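# Snap front cover onto base, set unit on conveyor

## Task

Fit the front cover onto the base so that it clicks into place, leave the assembled unit sitting on the conveyor belt, and have both grippers released from it at the end.

## Robot and tools

ROBOT. Two arms, left_arm and right_arm, each with a parallel two-finger gripper and a wrist camera. All reported poses share one scene frame: origin on the table top midway between the arms, +z up, +x outward over the table, left_arm on the +y side. The names left and right do not correspond to image sides. Arm bases: left_arm at (-0.025, +0.304, 0) m, quat_wxyz (+0.999, 0, 0, -0.043); right_arm at (+0.040, -0.340, 0) m, quat_wxyz (+0.997, 0, 0, -0.079). In each gripper's own frame the fingers extend along +z and close along y. The reported end_effector_position is the point between the pads, roughly 1 cm short of the tips. Joint ranges (rad), base to hand: waist -2.618 to 3.054, shoulder 0.000 to 3.142, elbow 0.000 to 3.142, wrist pitch -1.571 to 1.571, wrist yaw -1.571 to 1.571, wrist roll -2.094 to 2.094. A wrist camera mount sits on each hand and can collide with things.

ROW FORMAT (used by execute_actions and move). One flat list of 14 numbers covering both arms, each in [-1, 1]: left_arm dx, dy, dz, rx, ry, rz, opening, then right_arm dx, dy, dz, rx, ry, rz, opening. Both arms are always included, even if one is idle. dx..rz are an offset (not a pose) expressed in that gripper's own axes, relative to its measured pose at the start of the action or move (for the first action of a call, the pose in the most recent result). Scale: 1.0 equals 0.6 m for dx, dy, dz and 180 degrees for the rotation; rx, ry, rz form a single rotation vector. Opening is absolute, not an offset: +1 fully open (0.094 m), -1 closed.

execute_actions(actions): a list of up to 15 actions; each action is a table of up to 15 rows, one row per 1/30 s control step. Every row is measured from the action's start pose, not from the row before. A table with fewer rows repeats its final row until 15 steps have passed. An empty list just returns state and images. Per step, the commanded pose is clipped to 70 mm and 16 degrees from the measured pose, so large offsets need several actions; position wins over orientation when both cannot be met.

move(target, speed, blocking): target is one 14-number row as above, offsets from the pose in the latest result that shows one. Each gripper travels a straight line there; both arms finish together, taking 0.5 to 10 s (stopped at 10 s if longer). speed is the path's top speed in m/s, 0.002 to 0.5, default 0.25; rotation is capped at twice that in rad/s. Openings are applied at the start. Paths ignore obstacles and the other arm, and actual motion can lag, drift or overshoot speed, especially at full reach. Faster contact and targets set deeper past contact both press harder. blocking=false returns after 0.5 s while motion continues; then use wait(0) to check, and further moves or actions are refused until the move has ended or stop is called.

wait(seconds): 0 to 10; lets the scene run with commands held; returns early if a running move finishes. stop(): brakes a running move (needs braking distance; fingers keep moving). zoom_image(camera, region): closer look at one camera's latest image; camera is cam_high, cam_low, cam_left_wrist or cam_right_wrist; region [x0, y0, x1, y1] in pixels, origin top-left, at most 504 by 504. read_manual(section): only "licences"; no motion. finished_scene(scene): ends the current scene (integer) irreversibly and reports success; the goal must still hold then.

RESULTS. The state line lists left_arm and right_arm pose (position in m, quat_wxyz), possibly inaccurate at long reach. grip_measured is finger opening on the command scale; the last Joint positions value is opening in metres. Hand target lines show where the controller is currently driving each gripper. A move: line gives how it ended (done, off_target, moving, held, fault) plus limits: paced means the pose sent was clipped; held means a check blocked steps, after which the arm may jump faster than speed. A held ending means the final step was blocked; if only one arm is named the other finished fine. Distances to target are also reported. pose unreachable means the clearance check altered or blocked that arm's command. FAULT or OVER-TEMPERATURE FAULT lines mean an arm stopped. MOTOR HOT appears from 75 C; 90 C halts that arm for 10 s; 100 C makes the arm drop everything and fall. Holding loads, even while you think, heats motors.

CAMERAS. Four 504x504 images per result, in order cam_high, cam_low, cam_left_wrist, cam_right_wrist. Calibration (K, distortion, T_world_to_cam) is given up front, may be a few mm or degrees off, and results list any camera whose numbers change.

PRACTICAL NOTES. Arms usually settle a centimetre or more short, mostly low, and zero offsets let them sag further. To hold an arm in place, first send the offset back to its desired pose, then zeros, raising the aim if it still droops. To grip, command an opening roughly 0.03 below grip_measured for a firm hold, less for a light one; readings can be about 1 mm off per gripper. Pad force tops out around 50 to 62 N, lower on thin parts under about 2 mm. Parts may get tugged or pushed occasionally. Avoid: knocking or placing anything off the table (fails the task), letting the arms collide or press on each other, dropping parts, slamming, and hard pushes. Open both grippers and move clear before finishing. The robot keeps running during your replies, holding the last command.

Each tool is called after "Call:" as name(argument=value, ...), one argument or row to a line, values as JSON.

## Session

Call:
execute_actions(
  actions=[],
)

Scene clock: 0.00 s.
left_arm: end_effector_position=(+0.4208, +0.2066, +0.1142) grip_measured=+1.000 end_effector_quat_wxyz=(+0.124, +0.629, +0.685, +0.346) | right_arm: end_effector_position=(+0.2062, -0.2882, +0.1066) grip_measured=+1.000 end_effector_quat_wxyz=(+0.389, -0.319, +0.818, +0.278)
Joint positions: left_arm=[-0.345  1.853  1.344 -0.541 -0.572  1.213  0.094] | right_arm=[-0.566  1.043  0.501 -1.253 -0.981 -1.589  0.094]
Joint velocities: left_arm=[ 0.007 -0.002 -0.012 -0.007 -0.037 -0.051  0.   ] | right_arm=[ 0.002 -0.007 -0.002  0.051 -0.037 -0.051  0.   ]
Motor temperatures (°C, as the motors report them): left_arm=[23 24 25 23 25 22] | right_arm=[25 24 24 26 23 24]
Hand target (left_arm): +0.421, +0.207, +0.117; +0.127, +0.626, +0.687, +0.347
Hand target (right_arm): +0.208, -0.287, +0.111; +0.398, -0.318, +0.814, +0.280

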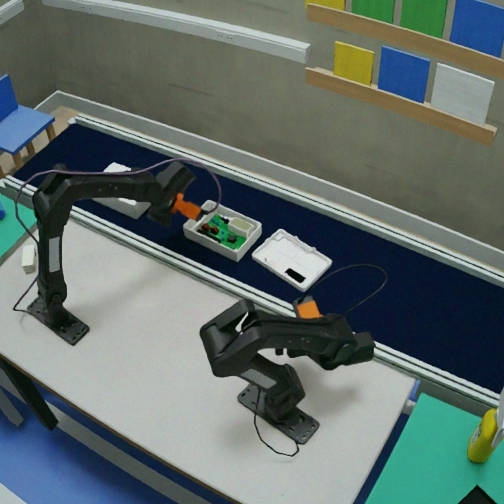

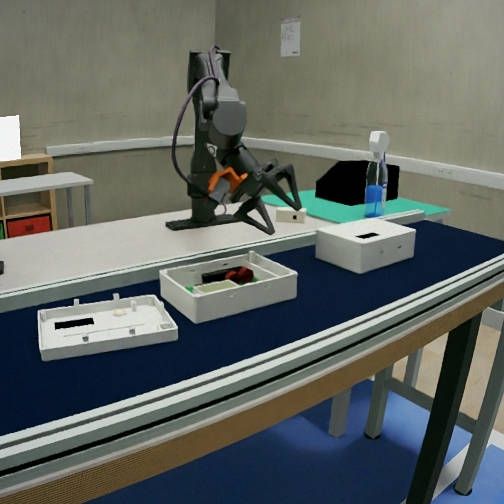

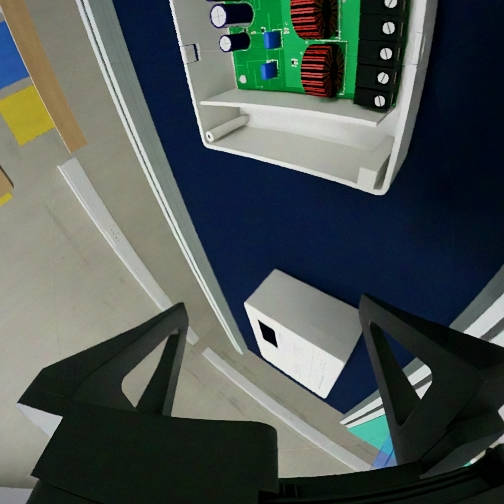

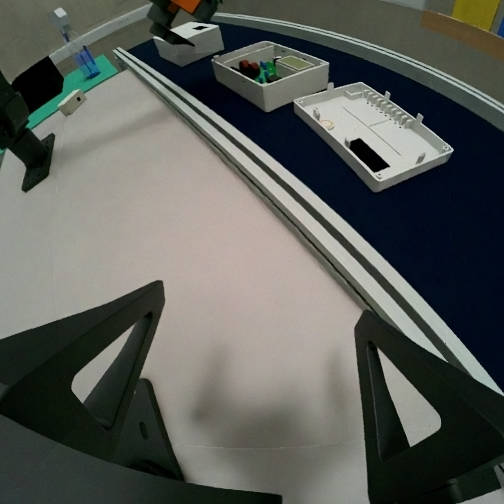

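Call:
zoom_image(
  camera="cam_high",
  region=[100, 150, 352, 320],
)

Call:
zoom_image(
  camera="cam_low",
  region=[20, 200, 430, 380],
)

Region (100, 150, 352, 320) of cam_high's 504x504 image, scaled by 2.000, with more detail than that image has; it fills the top 340 rows of this view, and the rest is white.

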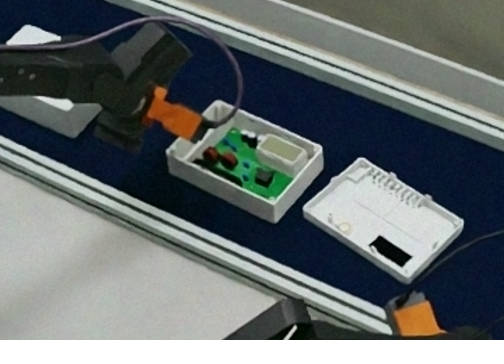

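Region (20, 200, 430, 380) of cam_low's 504x504 image, scaled by 1.229, with more detail than that image has; it fills the top 221 rows of this view, and the rest is white.

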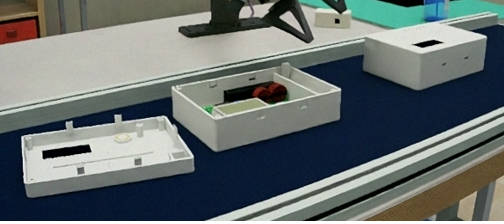

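Call:
move(
  target=[0,0,0,0,0,0,1, -0.294,-0.227,0.312,0.189,0.264,0.217,1],
)

Scene clock: 5.00 s.
left_arm: end_effector_position=(+0.4208, +0.2066, +0.1142) grip_measured=+1.000 end_effector_quat_wxyz=(+0.124, +0.629, +0.685, +0.346) | right_arm: end_effector_position=(+0.4801, -0.1953, +0.1185) grip_measured=+1.000 end_effector_quat_wxyz=(+0.013, -0.000, +1.000, +0.018)
Joint positions: left_arm=[-0.345  1.853  1.344 -0.541 -0.572  1.213  0.094] | right_arm=[ 0.464  2.382  2.408 -1.562 -0.026  0.306  0.094]
Joint velocities: left_arm=[ 0.002 -0.012 -0.007  0.037 -0.007  0.022  0.   ] | right_arm=[ 0.002 -0.012  0.007 -0.007  0.066 -0.007  0.   ]
Motor temperatures (°C, as the motors report them): left_arm=[23 24 25 24 25 22] | right_arm=[25 24 24 26 24 24]
Hand target (left_arm): +0.421, +0.207, +0.114; +0.124, +0.629, +0.685, +0.346
Hand target (right_arm): +0.482, -0.192, +0.124; +0.021, -0.000, +1.000, +0.014
Off the commanded pose (left_arm): 0.000 m, 0 deg.
Off the commanded pose (right_arm): 0.006 m, 3 deg.
joint sent to its limit (right arm) — the command would take joint 4 (wrist pitch) past its lower limit, so that joint was sent only as far as its limit.
move: off_target (right_arm)
camera_calibration (this result's frames):
cam_right_wrist: T_world_to_cam=[[0.127465, -0.988188, -0.0850667, -0.236071], [-0.864403, -0.152736, 0.479039, 0.361162], [-0.486374, 0.0124712, -0.873662, 0.438508], [0, 0, 0, 1]] pos_world=[0.555559, -0.183589, 0.190015]

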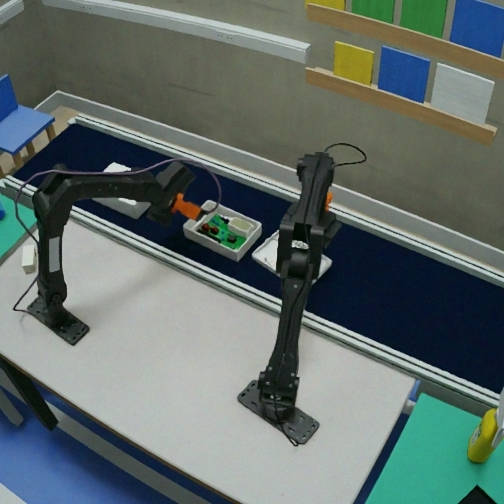

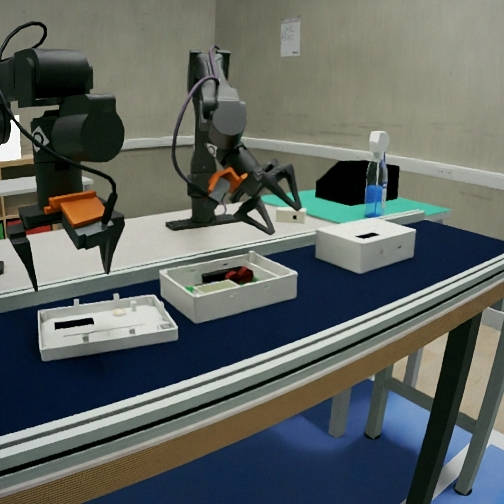

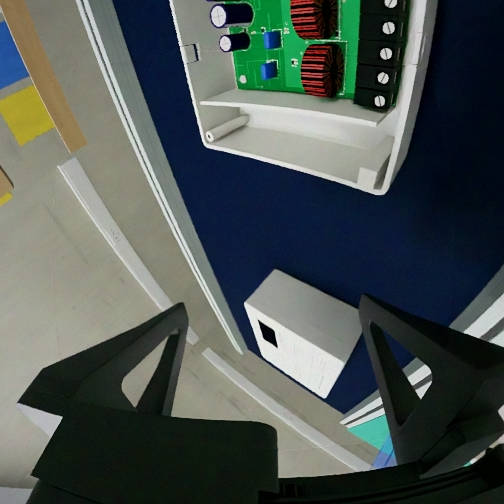

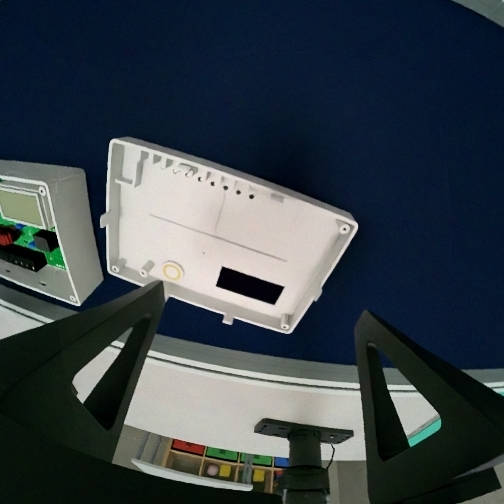

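Call:
move(
  target=[0,0,0,0,0,0,1, 0.067,-0.082,0.08,0,0,0.067,1],
)

Scene clock: 6.77 s.
left_arm: end_effector_position=(+0.4208, +0.2066, +0.1142) grip_measured=+1.000 end_effector_quat_wxyz=(+0.124, +0.629, +0.685, +0.346) | right_arm: end_effector_position=(+0.4410, -0.2415, +0.0646) grip_measured=+1.000 end_effector_quat_wxyz=(+0.002, +0.099, +0.995, +0.015)
Joint positions: left_arm=[-0.345  1.853  1.344 -0.541 -0.572  1.213  0.094] | right_arm=[ 0.386  2.127  1.769 -1.199 -0.026  0.426  0.094]
Joint velocities: left_arm=[-0.007  0.012 -0.007  0.037  0.066 -0.051  0.   ] | right_arm=[-0.007 -0.002  0.017 -0.007  0.051 -0.037  0.   ]
Motor temperatures (°C, as the motors report them): left_arm=[23 25 25 24 25 22] | right_arm=[25 25 24 26 24 24]
Hand target (left_arm): +0.421, +0.207, +0.114; +0.124, +0.629, +0.685, +0.346
Hand target (right_arm): +0.441, -0.242, +0.068; +0.010, +0.105, +0.994, +0.018
Off the commanded pose (left_arm): 0.000 m, 0 deg.
Off the commanded pose (right_arm): 0.003 m, 1 deg.
move: done
camera_calibration (this result's frames):
cam_right_wrist: T_world_to_cam=[[-0.0722086, -0.994021, -0.0819, -0.194868], [-0.8651, 0.0215534, 0.501136, 0.387125], [-0.496375, 0.107038, -0.861484, 0.399388], [0, 0, 0, 1]] pos_world=[0.519077, -0.244796, 0.134104]

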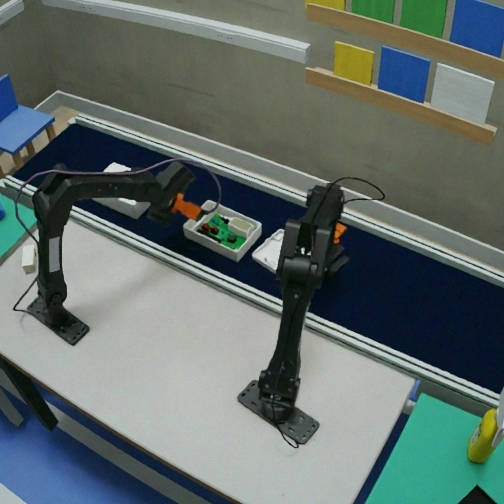

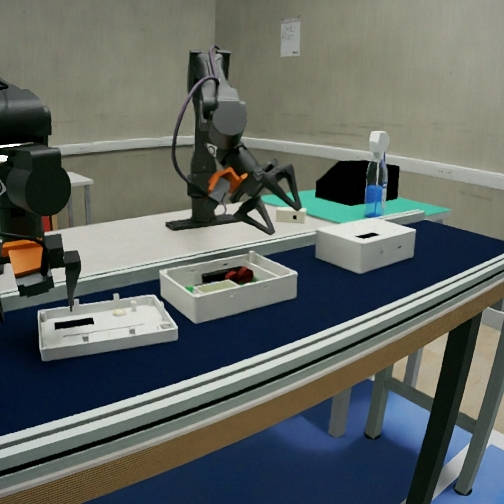

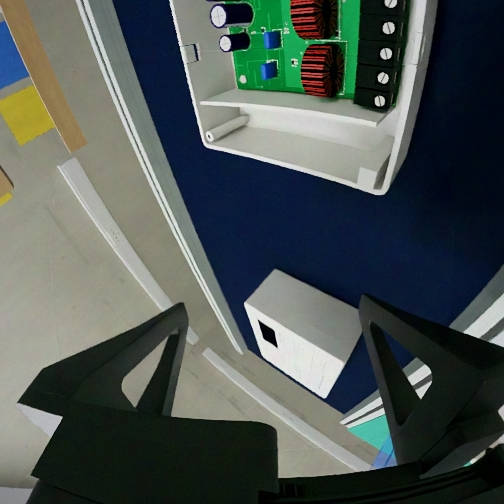

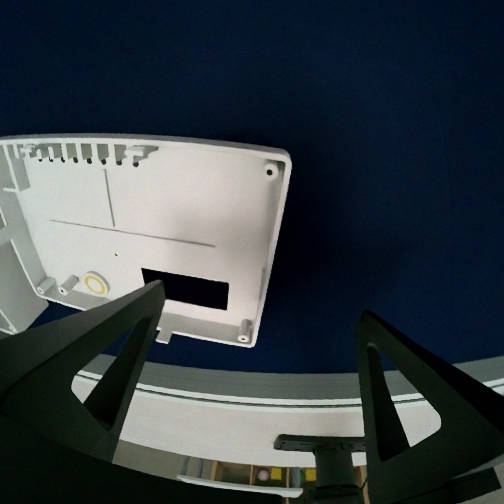

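Call:
move(
  target=[0,0,0,0,0,0,1, 0,0,0.065,0,0,0,1],
  speed=0.08,
)

Call:
zoom_image(
  camera="cam_low",
  region=[0, 220, 250, 380],
)

Scene clock: 7.93 s.
left_arm: end_effector_position=(+0.4208, +0.2066, +0.1142) grip_measured=+1.000 end_effector_quat_wxyz=(+0.124, +0.629, +0.685, +0.346) | right_arm: end_effector_position=(+0.4430, -0.2411, +0.0315) grip_measured=+1.000 end_effector_quat_wxyz=(+0.004, +0.099, +0.995, +0.015)
Joint positions: left_arm=[-0.345  1.853  1.344 -0.541 -0.572  1.213  0.094] | right_arm=[ 0.386  2.155  1.678 -1.076 -0.026  0.427  0.094]
Joint velocities: left_arm=[-0.002 -0.002 -0.007  0.051  0.022  0.051  0.   ] | right_arm=[-0.002 -0.002 -0.002  0.007  0.022 -0.007  0.   ]
Motor temperatures (°C, as the motors report them): left_arm=[23 25 26 24 25 22] | right_arm=[25 25 24 26 24 24]
Hand target (left_arm): +0.421, +0.207, +0.114; +0.124, +0.629, +0.685, +0.346
Hand target (right_arm): +0.441, -0.240, +0.026; +0.002, +0.099, +0.995, +0.015
Off the commanded pose (left_arm): 0.000 m, 0 deg.
Off the commanded pose (right_arm): 0.006 m, 0 deg.
move: done
camera_calibration (this result's frames):
cam_right_wrist: T_world_to_cam=[[-0.0721893, -0.993901, -0.0833623, -0.196921], [-0.867497, 0.0213243, 0.496984, 0.406526], [-0.492176, 0.108194, -0.863746, 0.370292], [0, 0, 0, 1]] pos_world=[0.520694, -0.244452, 0.101385]

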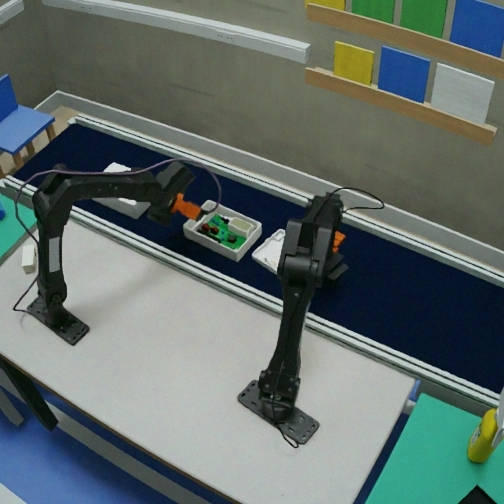

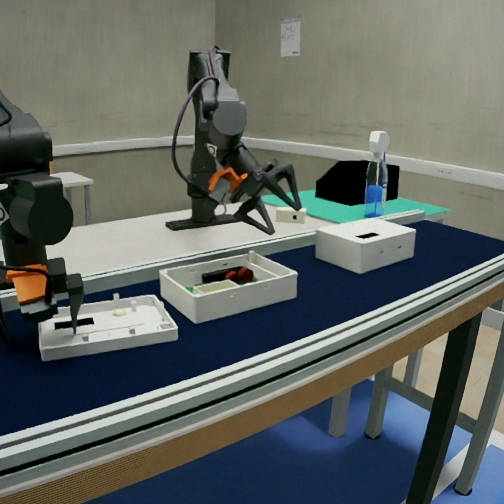

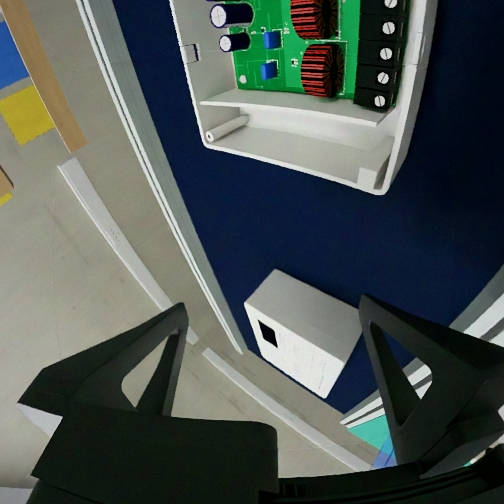

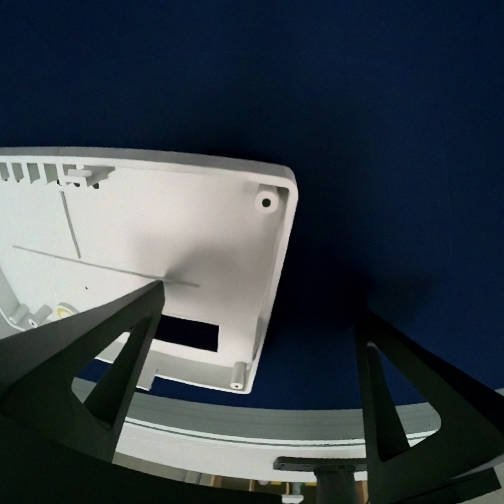

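Region (0, 220, 250, 380) of cam_low's 504x504 image, scaled by 2.016, with more detail than that image has; it fills the top 323 rows of this view, and the rest is white.

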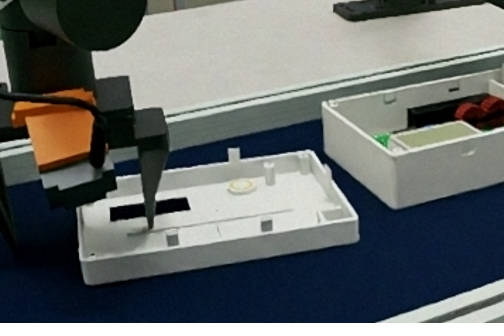

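Call:
move(
  target=[0,0,0,0,0,0,1, 0,0,-0.004,0,0,0,-1],
  speed=0.05,
)

Scene clock: 8.73 s.
left_arm: end_effector_position=(+0.4208, +0.2066, +0.1142) grip_measured=+1.000 end_effector_quat_wxyz=(+0.124, +0.629, +0.685, +0.346) | right_arm: end_effector_position=(+0.4427, -0.2420, +0.0315) grip_measured=-0.931 end_effector_quat_wxyz=(+0.004, +0.099, +0.995, +0.013)
Joint positions: left_arm=[-0.345  1.853  1.344 -0.541 -0.572  1.213  0.094] | right_arm=[ 0.386  2.155  1.678 -1.078 -0.022  0.427  0.003]
Joint velocities: left_arm=[-0.022 -0.017  0.007 -0.066 -0.037 -0.022  0.   ] | right_arm=[ 0.012 -0.002 -0.002  0.051  0.022  0.007  0.   ]
Motor temperatures (°C, as the motors report them): left_arm=[23 25 26 24 25 22] | right_arm=[25 25 25 26 24 24]
Hand target (left_arm): +0.421, +0.207, +0.114; +0.124, +0.629, +0.685, +0.346
Hand target (right_arm): +0.443, -0.241, +0.034; +0.004, +0.099, +0.995, +0.015
Off the commanded pose (left_arm): 0.000 m, 0 deg.
Off the commanded pose (right_arm): 0.003 m, 0 deg.
move: done
camera_calibration (this result's frames):
cam_right_wrist: T_world_to_cam=[[-0.0723326, -0.994291, -0.0784422, -0.198025], [-0.867085, 0.0238223, 0.497591, 0.406721], [-0.492882, 0.104008, -0.863858, 0.369533], [0, 0, 0, 1]] pos_world=[0.520474, -0.245018, 0.10131]

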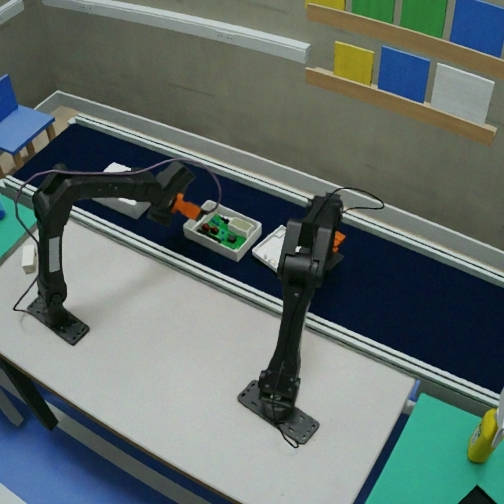

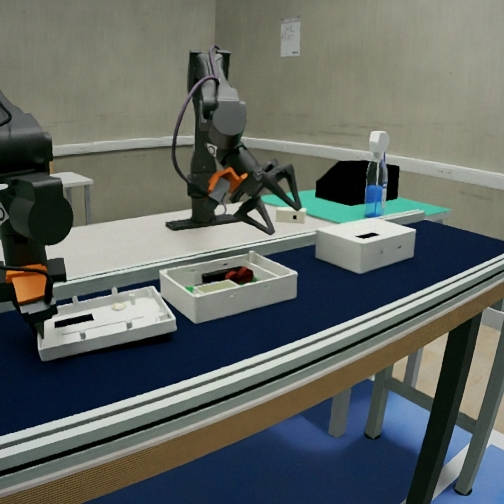

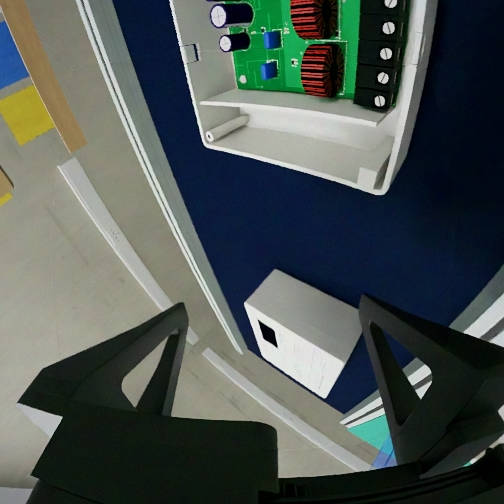

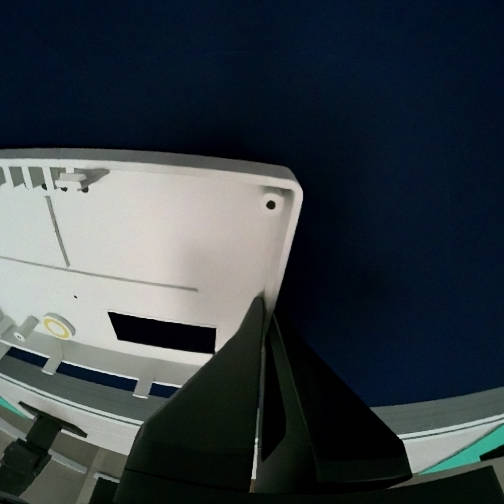

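Call:
move(
  target=[-0.196,0.095,-0.072,-0.271,-0.554,0.182,1, 0,0,-0.2,0,0,0,-1],
  speed=0.15,
)

Scene clock: 18.10 s.
left_arm: end_effector_position=(+0.4585, +0.0852, +0.1563) grip_measured=+1.000 end_effector_quat_wxyz=(+0.701, +0.713, -0.009, +0.015) | right_arm: end_effector_position=(+0.4393, -0.2520, +0.1419) grip_measured=-0.935 end_effector_quat_wxyz=(-0.005, +0.104, +0.995, -0.000)
Joint positions: left_arm=[-0.     2.338  1.521  0.647  1.475  1.774  0.094] | right_arm=[ 0.372  2.149  2.111 -1.542 -0.003  0.422  0.003]
Joint velocities: left_arm=[ 0.007 -0.007 -0.012  0.066 -0.022  0.022  0.   ] | right_arm=[-0.012 -0.002 -0.012 -0.007  0.007  0.022  0.001]
Motor temperatures (°C, as the motors report them): left_arm=[23 26 26 25 25 22] | right_arm=[25 27 25 26 24 24]
Hand target (left_arm): +0.456, +0.083, +0.149; +0.702, +0.712, -0.004, -0.005
Hand target (right_arm): +0.441, -0.247, +0.151; +0.004, +0.099, +0.995, +0.013
Off the commanded pose (left_arm): 0.008 m, 2 deg.
Off the commanded pose (right_arm): 0.012 m, 2 deg.
move: off_target (right_arm)
camera_calibration (this result's frames):
cam_left_wrist: T_world_to_cam=[[0.106388, -0.0209308, -0.994104, 0.113446], [0.886937, 0.453935, 0.0853613, -0.423123], [0.449472, -0.890789, 0.0668574, -0.025064], [0, 0, 0, 1]] pos_world=[0.374479, 0.172118, 0.150571]
cam_right_wrist: T_world_to_cam=[[-0.082837, -0.99516, -0.0528689, -0.198823], [-0.856481, 0.0439706, 0.514302, 0.347084], [-0.509488, 0.0878845, -0.855978, 0.466443], [0, 0, 0, 1]] pos_world=[0.518448, -0.254116, 0.210247]

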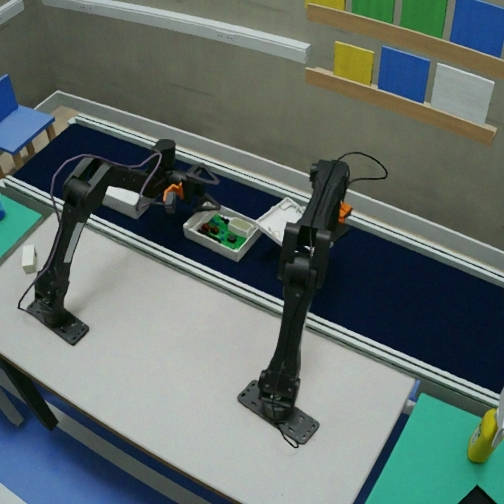

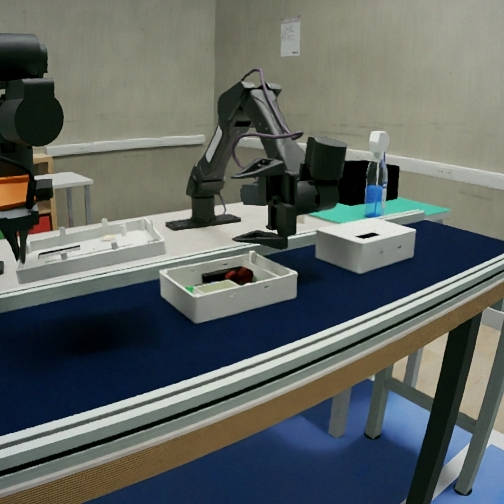

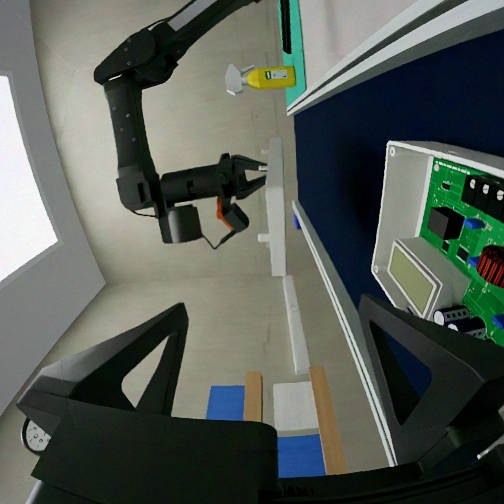

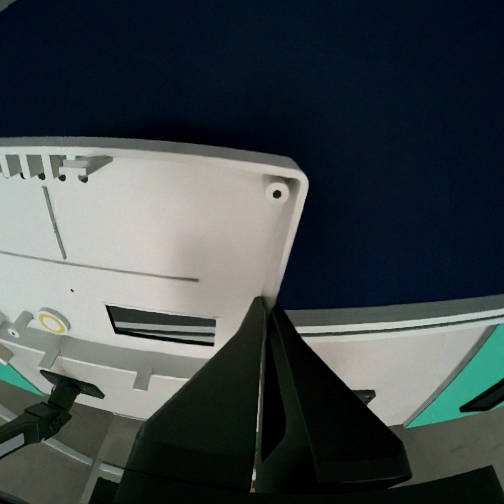

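Call:
move(
  target=[0.03,-0.02,0.283,0,-0.067,0,1, 0,0,0,0,0,0,-1],
  speed=0.15,
)

Scene clock: 20.13 s.
left_arm: end_effector_position=(+0.4770, -0.0834, +0.1433) grip_measured=+1.000 end_effector_quat_wxyz=(+0.701, +0.705, -0.094, -0.052) | right_arm: end_effector_position=(+0.4374, -0.2572, +0.1277) grip_measured=-0.943 end_effector_quat_wxyz=(-0.020, +0.111, +0.994, -0.014)
Joint positions: left_arm=[-0.293  2.765  2.263  0.435  1.399  1.696  0.094] | right_arm=[ 0.369  2.168  2.083 -1.532  0.015  0.432  0.003]
Joint velocities: left_arm=[-0.012  0.012 -0.002 -0.125 -0.037  0.081  0.   ] | right_arm=[-0.002  0.017  0.012  0.007  0.095 -0.037 -0.   ]
Motor temperatures (°C, as the motors report them): left_arm=[23 27 26 25 25 22] | right_arm=[25 28 26 26 24 24]
Hand target (left_arm): +0.480, -0.083, +0.140; +0.698, +0.709, -0.082, -0.060
Hand target (right_arm): +0.439, -0.252, +0.142; -0.005, +0.104, +0.995, -0.000
Off the commanded pose (left_arm): 0.002 m, 2 deg.
Off the commanded pose (right_arm): 0.015 m, 2 deg.
move: off_target (right_arm)
camera_calibration (this result's frames):
cam_left_wrist: T_world_to_cam=[[0.122122, -0.0525286, -0.991124, 0.0844389], [0.961162, 0.255271, 0.104901, -0.416655], [0.247495, -0.965442, 0.0816627, -0.0947359], [0, 0, 0, 1]] pos_world=[0.413608, 0.0193333, 0.135133]
cam_right_wrist: T_world_to_cam=[[-0.0976523, -0.99491, -0.0248766, -0.201916], [-0.838641, 0.0688042, 0.540321, 0.348329], [-0.535859, 0.0736261, -0.841091, 0.459732], [0, 0, 0, 1]] pos_world=[0.518757, -0.258703, 0.193444]

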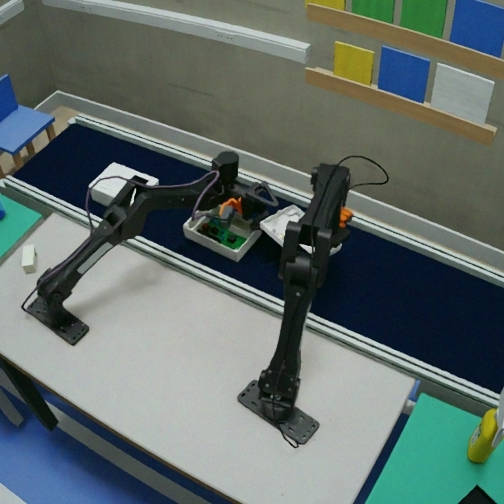

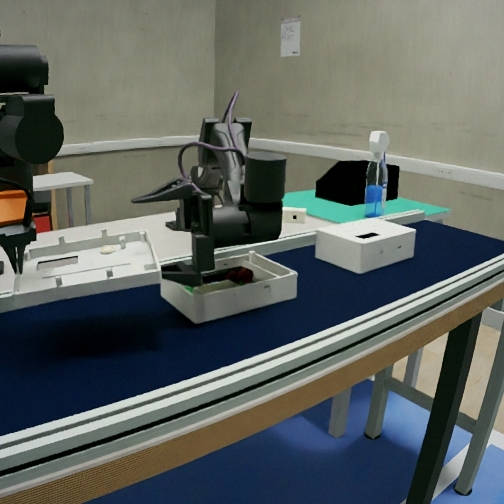

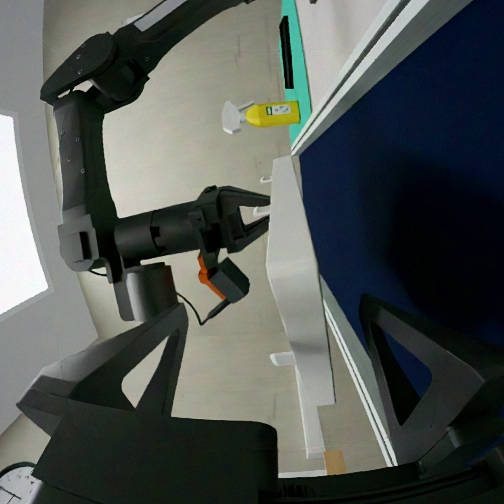

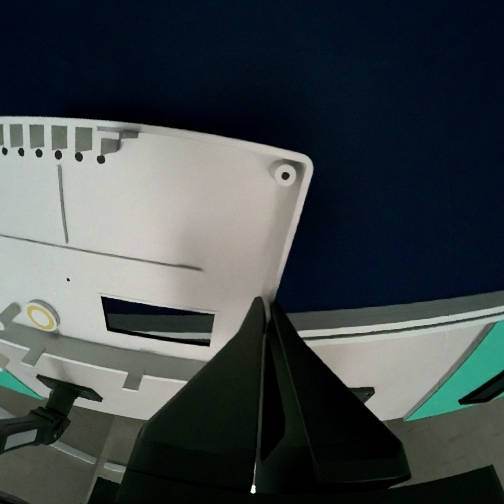

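Call:
move(
  target=[0,0,0,0,0,0,-1, 0,0.008,-0.024,0,0,0,-1],
  speed=0.05,
)

Scene clock: 21.00 s.
left_arm: end_effector_position=(+0.4787, -0.0835, +0.1279) grip_measured=-0.641 end_effector_quat_wxyz=(+0.697, +0.710, -0.080, -0.060) | right_arm: end_effector_position=(+0.4361, -0.2585, +0.1360) grip_measured=-0.943 end_effector_quat_wxyz=(-0.019, +0.113, +0.993, -0.017)
Joint positions: left_arm=[-0.292  2.787  2.261  0.415  1.39   1.706  0.017] | right_arm=[ 0.369  2.168  2.117 -1.566  0.021  0.436  0.003]
Joint velocities: left_arm=[-0.002 -0.012  0.002  0.007 -0.007  0.022 -0.001] | right_arm=[ 0.017 -0.002  0.017 -0.022 -0.022 -0.022 -0.001]
Motor temperatures (°C, as the motors report them): left_arm=[23 27 26 25 25 22] | right_arm=[25 28 26 26 24 24]
Hand target (left_arm): +0.477, -0.084, +0.143; +0.701, +0.705, -0.094, -0.052
Hand target (right_arm): +0.439, -0.252, +0.142; -0.012, +0.111, +0.994, -0.011
Off the commanded pose (left_arm): 0.015 m, 2 deg.
Off the commanded pose (right_arm): 0.009 m, 0 deg.
joint sent to its limit (right arm) — the command would take joint 4 (wrist pitch) past its lower limit, so that joint was sent only as far as its limit.
move: off_target (left_arm)
camera_calibration (this result's frames):
cam_left_wrist: T_world_to_cam=[[0.0922798, -0.0369703, -0.995047, 0.0850946], [0.961746, 0.262168, 0.0794509, -0.413051], [0.257932, -0.964314, 0.0597488, -0.0961083], [0, 0, 0, 1]] pos_world=[0.414187, 0.0187559, 0.123233]
cam_right_wrist: T_world_to_cam=[[-0.101536, -0.994647, -0.0191543, -0.202163], [-0.838861, 0.0752512, 0.53912, 0.34474], [-0.534792, 0.070808, -0.842011, 0.465102], [0, 0, 0, 1]] pos_world=[0.517395, -0.259956, 0.201893]

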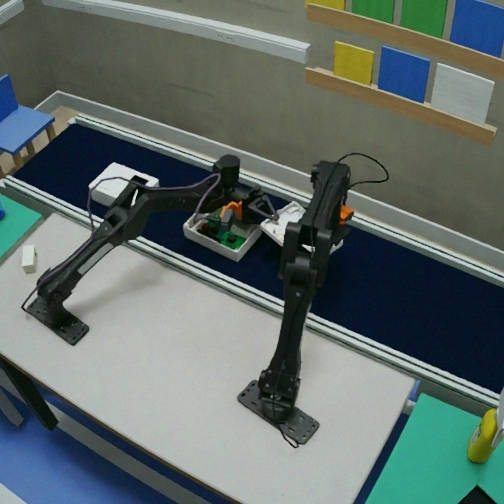

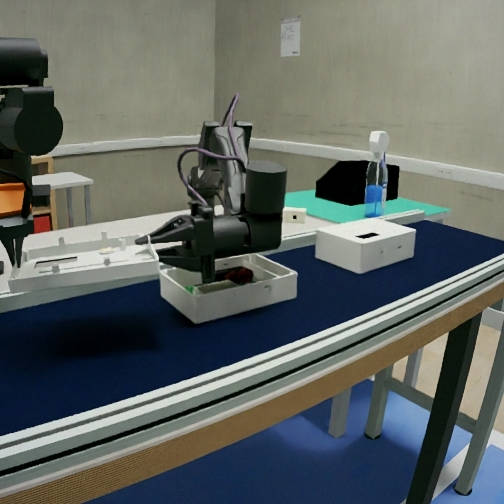

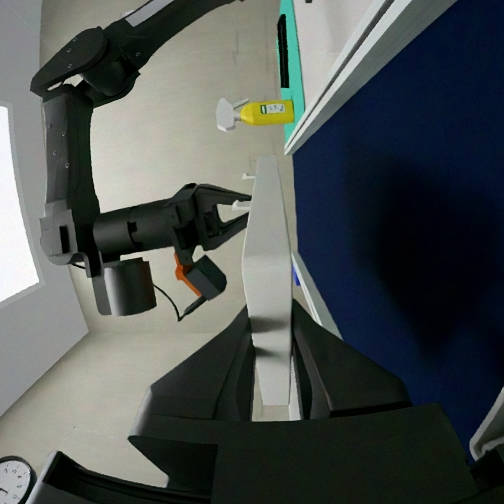

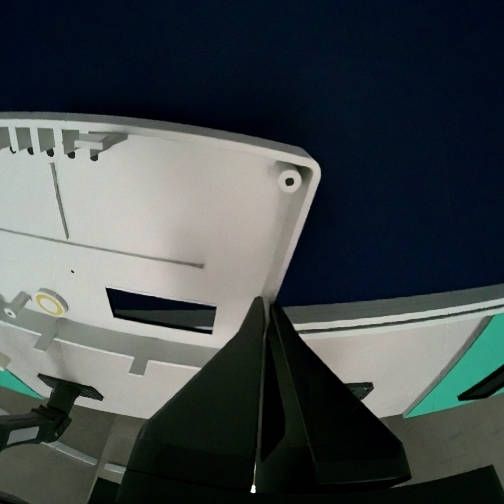

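Call:
execute_actions(
  actions=[
    [[0,0,0,0,0,0,-1, 0,0,0,0,0,0,1]],
    [[0,0,0,0,0,0,-1, 0,-0.03,-0.06,0,0,0,1]],
    [[0,0,0,0,0,0,-1, 0,-0.1,-0.02,0,0,0,1]],
  ],
)

Scene clock: 22.67 s.
left_arm: end_effector_position=(+0.4788, -0.0836, +0.1279) grip_measured=-0.652 end_effector_quat_wxyz=(+0.698, +0.710, -0.080, -0.059) | right_arm: end_effector_position=(+0.4255, -0.3350, +0.1821) grip_measured=+1.000 end_effector_quat_wxyz=(+0.028, +0.129, +0.991, -0.005)
Joint positions: left_arm=[-0.292  2.787  2.261  0.415  1.39   1.708  0.016] | right_arm=[ 0.178  2.002  2.05  -1.564  0.018  0.278  0.094]
Joint velocities: left_arm=[ 0.002 -0.002 -0.002  0.007 -0.037  0.007  0.   ] | right_arm=[-0.022 -0.002  0.002 -0.051  0.037 -0.11   0.   ]
Motor temperatures (°C, as the motors report them): left_arm=[23 28 26 25 25 22] | right_arm=[25 28 26 26 24 24]
Hand target (left_arm): +0.479, -0.084, +0.128; +0.697, +0.710, -0.080, -0.060
Hand target (right_arm): +0.420, -0.331, +0.183; +0.024, +0.116, +0.993, -0.004
Off the commanded pose (left_arm): 0.000 m, 0 deg.
Off the commanded pose (right_arm): 0.007 m, 2 deg.
camera_calibration (this result's frames):
cam_left_wrist: T_world_to_cam=[[0.0945402, -0.0373469, -0.99482, 0.083938], [0.961477, 0.262521, 0.081516, -0.413216], [0.258117, -0.964203, 0.060727, -0.0963423], [0, 0, 0, 1]] pos_world=[0.41423, 0.0187193, 0.123038]
cam_right_wrist: T_world_to_cam=[[-0.130144, -0.990555, -0.0431774, -0.260569], [-0.884577, 0.0963285, 0.456338, 0.358364], [-0.447869, 0.0975833, -0.888758, 0.484111], [0, 0, 0, 1]] pos_world=[0.499907, -0.339869, 0.255472]

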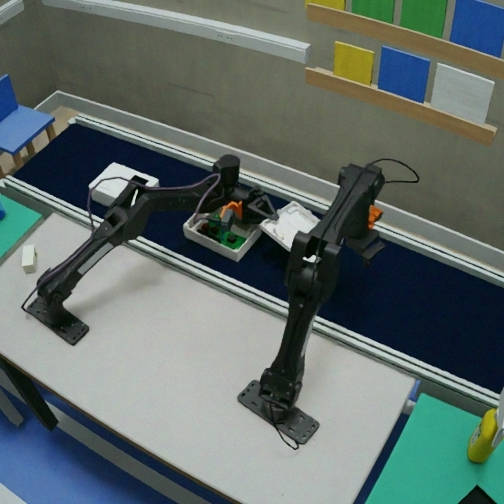

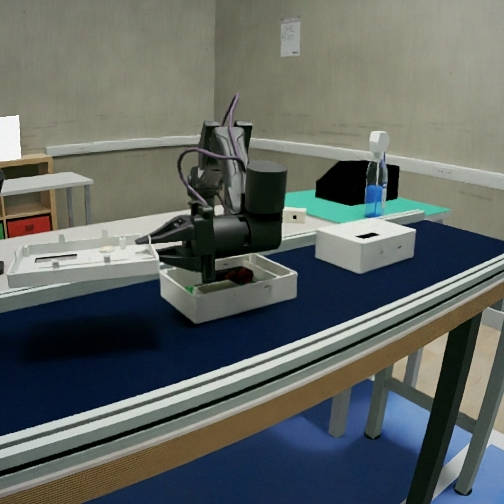

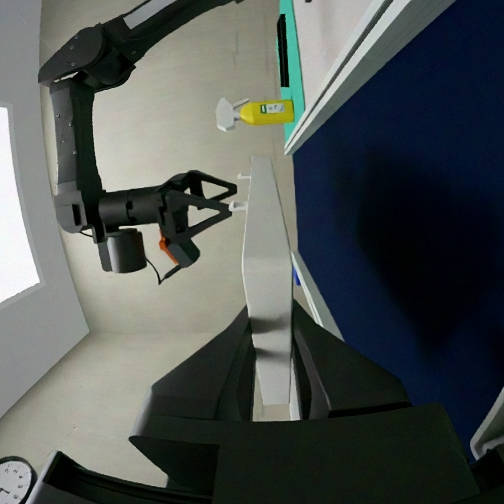

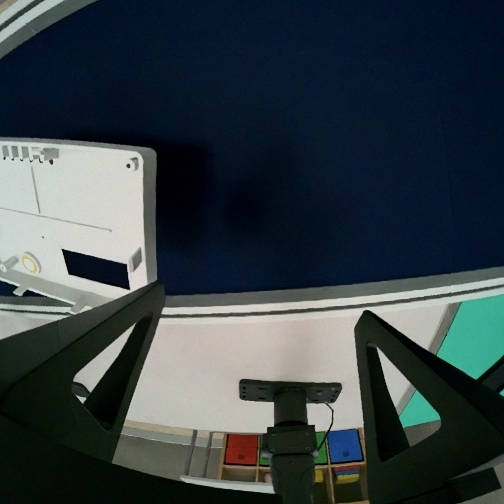

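Call:
move(
  target=[0,0.07,0,0,0,-0.5,-1, 0,0,0,0,0,0,1],
  speed=0.3,
)

Call:
move(
  target=[0,0,0,0,0,-0.5,-1, 0,0,0,0,0,0,1],
  speed=0.3,
)

Scene clock: 26.33 s.
left_arm: end_effector_position=(+0.4779, -0.0845, +0.1642) grip_measured=-0.657 end_effector_quat_wxyz=(+0.446, +0.556, +0.452, -0.536) | right_arm: end_effector_position=(+0.4265, -0.3350, +0.1821) grip_measured=+1.000 end_effector_quat_wxyz=(+0.030, +0.128, +0.991, -0.005)
Joint positions: left_arm=[-0.295  2.722  2.296  0.28   1.384  0.156  0.016] | right_arm=[ 0.178  2.002  2.05  -1.56   0.018  0.274  0.094]
Joint velocities: left_arm=[-0.002  0.002  0.012 -0.022  0.037 -0.066 -0.   ] | right_arm=[-0.012  0.002 -0.022 -0.066  0.022 -0.022  0.   ]
Motor temperatures (°C, as the motors report them): left_arm=[23 29 26 26 25 22] | right_arm=[25 28 25 26 24 24]
Hand target (left_arm): +0.478, -0.084, +0.170; +0.451, +0.559, +0.445, -0.535
Hand target (right_arm): +0.426, -0.335, +0.182; +0.028, +0.129, +0.991, -0.005
Off the commanded pose (left_arm): 0.006 m, 1 deg.
Off the commanded pose (right_arm): 0.001 m, 0 deg.
move: done; limits=paced
camera_calibration (this result's frames):
cam_left_wrist: T_world_to_cam=[[-0.983779, 0.157812, -0.0852923, 0.502531], [0.148678, 0.451278, -0.87991, 0.147197], [-0.10037, -0.878318, -0.467421, 0.166072], [0, 0, 0, 1]] pos_world=[0.489162, 0.000132018, 0.250008]
cam_right_wrist: T_world_to_cam=[[-0.126564, -0.990986, -0.043914, -0.261896], [-0.886608, 0.093157, 0.453043, 0.359572], [-0.444868, 0.0962732, -0.890407, 0.483154], [0, 0, 0, 1]] pos_world=[0.500593, -0.339546, 0.255801]

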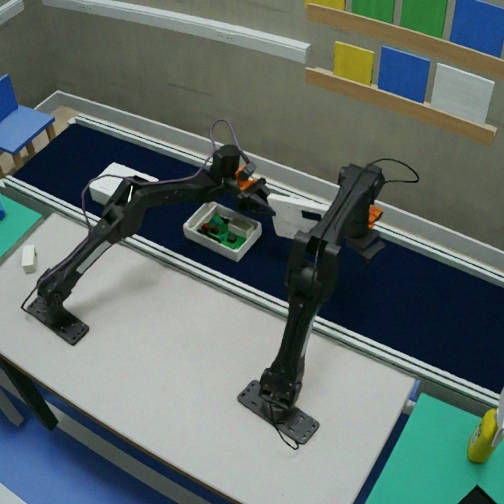

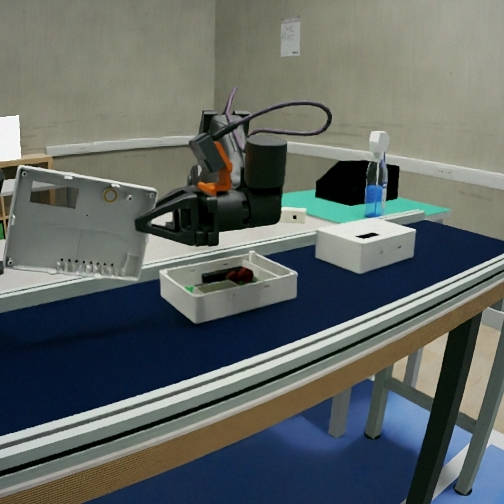

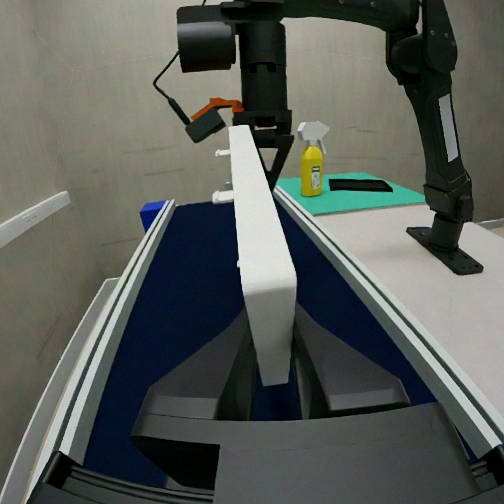

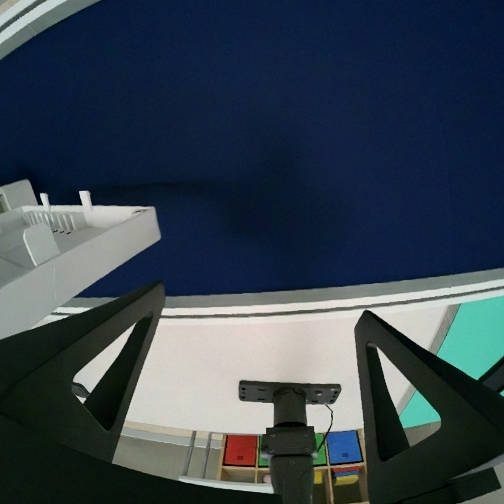

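Scene clock: 29.67 s.
left_arm: end_effector_position=(+0.4771, -0.0842, +0.1594) grip_measured=-0.657 end_effector_quat_wxyz=(-0.075, +0.064, +0.717, -0.690) | right_arm: end_effector_position=(+0.4265, -0.3350, +0.1821) grip_measured=+1.000 end_effector_quat_wxyz=(+0.030, +0.128, +0.991, -0.005)
Joint positions: left_arm=[-0.295  2.722  2.296  0.232  1.384 -1.399  0.016] | right_arm=[ 0.178  2.002  2.05  -1.56   0.018  0.274  0.094]
Joint velocities: left_arm=[ 0.002 -0.022  0.022  0.037  0.051 -0.095 -0.001] | right_arm=[-0.017  0.002 -0.007 -0.007 -0.037 -0.081  0.   ]
Motor temperatures (°C, as the motors report them): left_arm=[23 30 27 26 25 22] | right_arm=[25 28 25 26 24 24]
Hand target (left_arm): +0.478, -0.084, +0.164; -0.064, +0.074, +0.714, -0.694
Hand target (right_arm): +0.426, -0.335, +0.182; +0.030, +0.128, +0.991, -0.005
Off the commanded pose (left_arm): 0.005 m, 2 deg.
Off the commanded pose (right_arm): 0.000 m, 0 deg.
move: done
camera_calibration (this result's frames):
cam_left_wrist: T_world_to_cam=[[-0.0663553, -0.0618807, 0.995875, -0.127223], [-0.789162, 0.614016, -0.0144288, 0.466089], [-0.610591, -0.786864, -0.0895771, 0.354897], [0, 0, 0, 1]] pos_world=[0.576074, -0.0148035, 0.165214]
cam_right_wrist: T_world_to_cam=[[-0.126564, -0.990986, -0.043914, -0.261896], [-0.886608, 0.093157, 0.453043, 0.359572], [-0.444868, 0.0962732, -0.890407, 0.483154], [0, 0, 0, 1]] pos_world=[0.500593, -0.339546, 0.255801]

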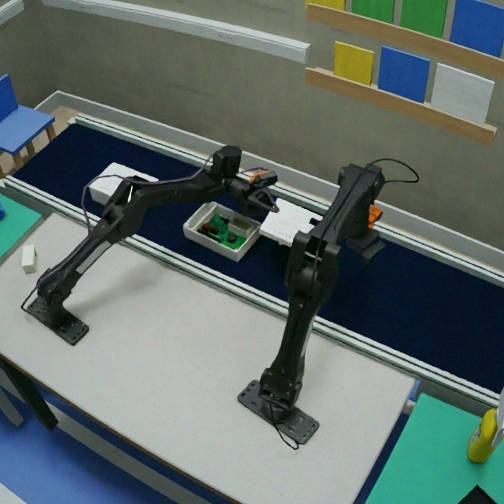

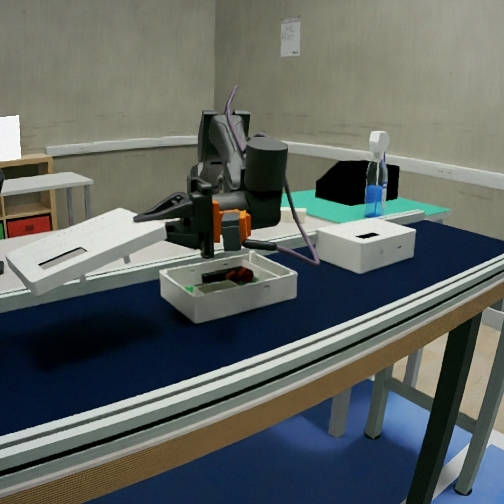

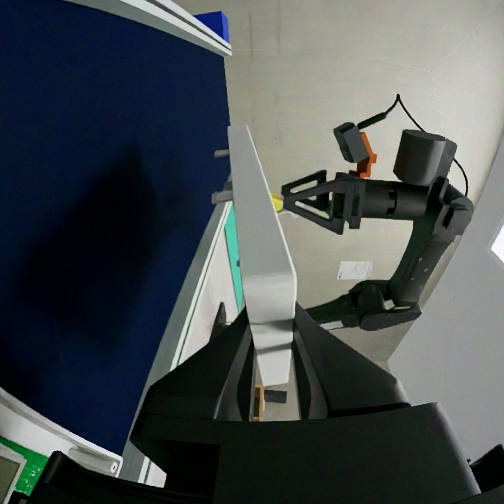

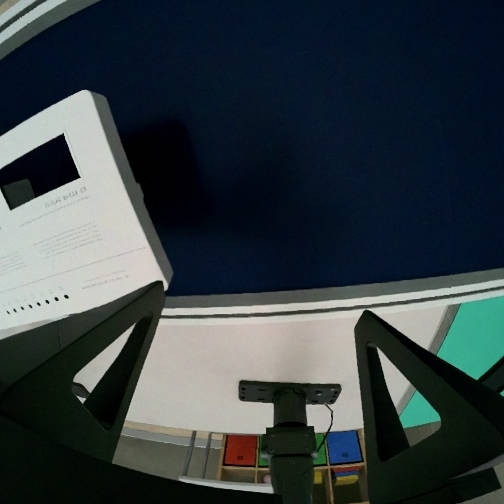

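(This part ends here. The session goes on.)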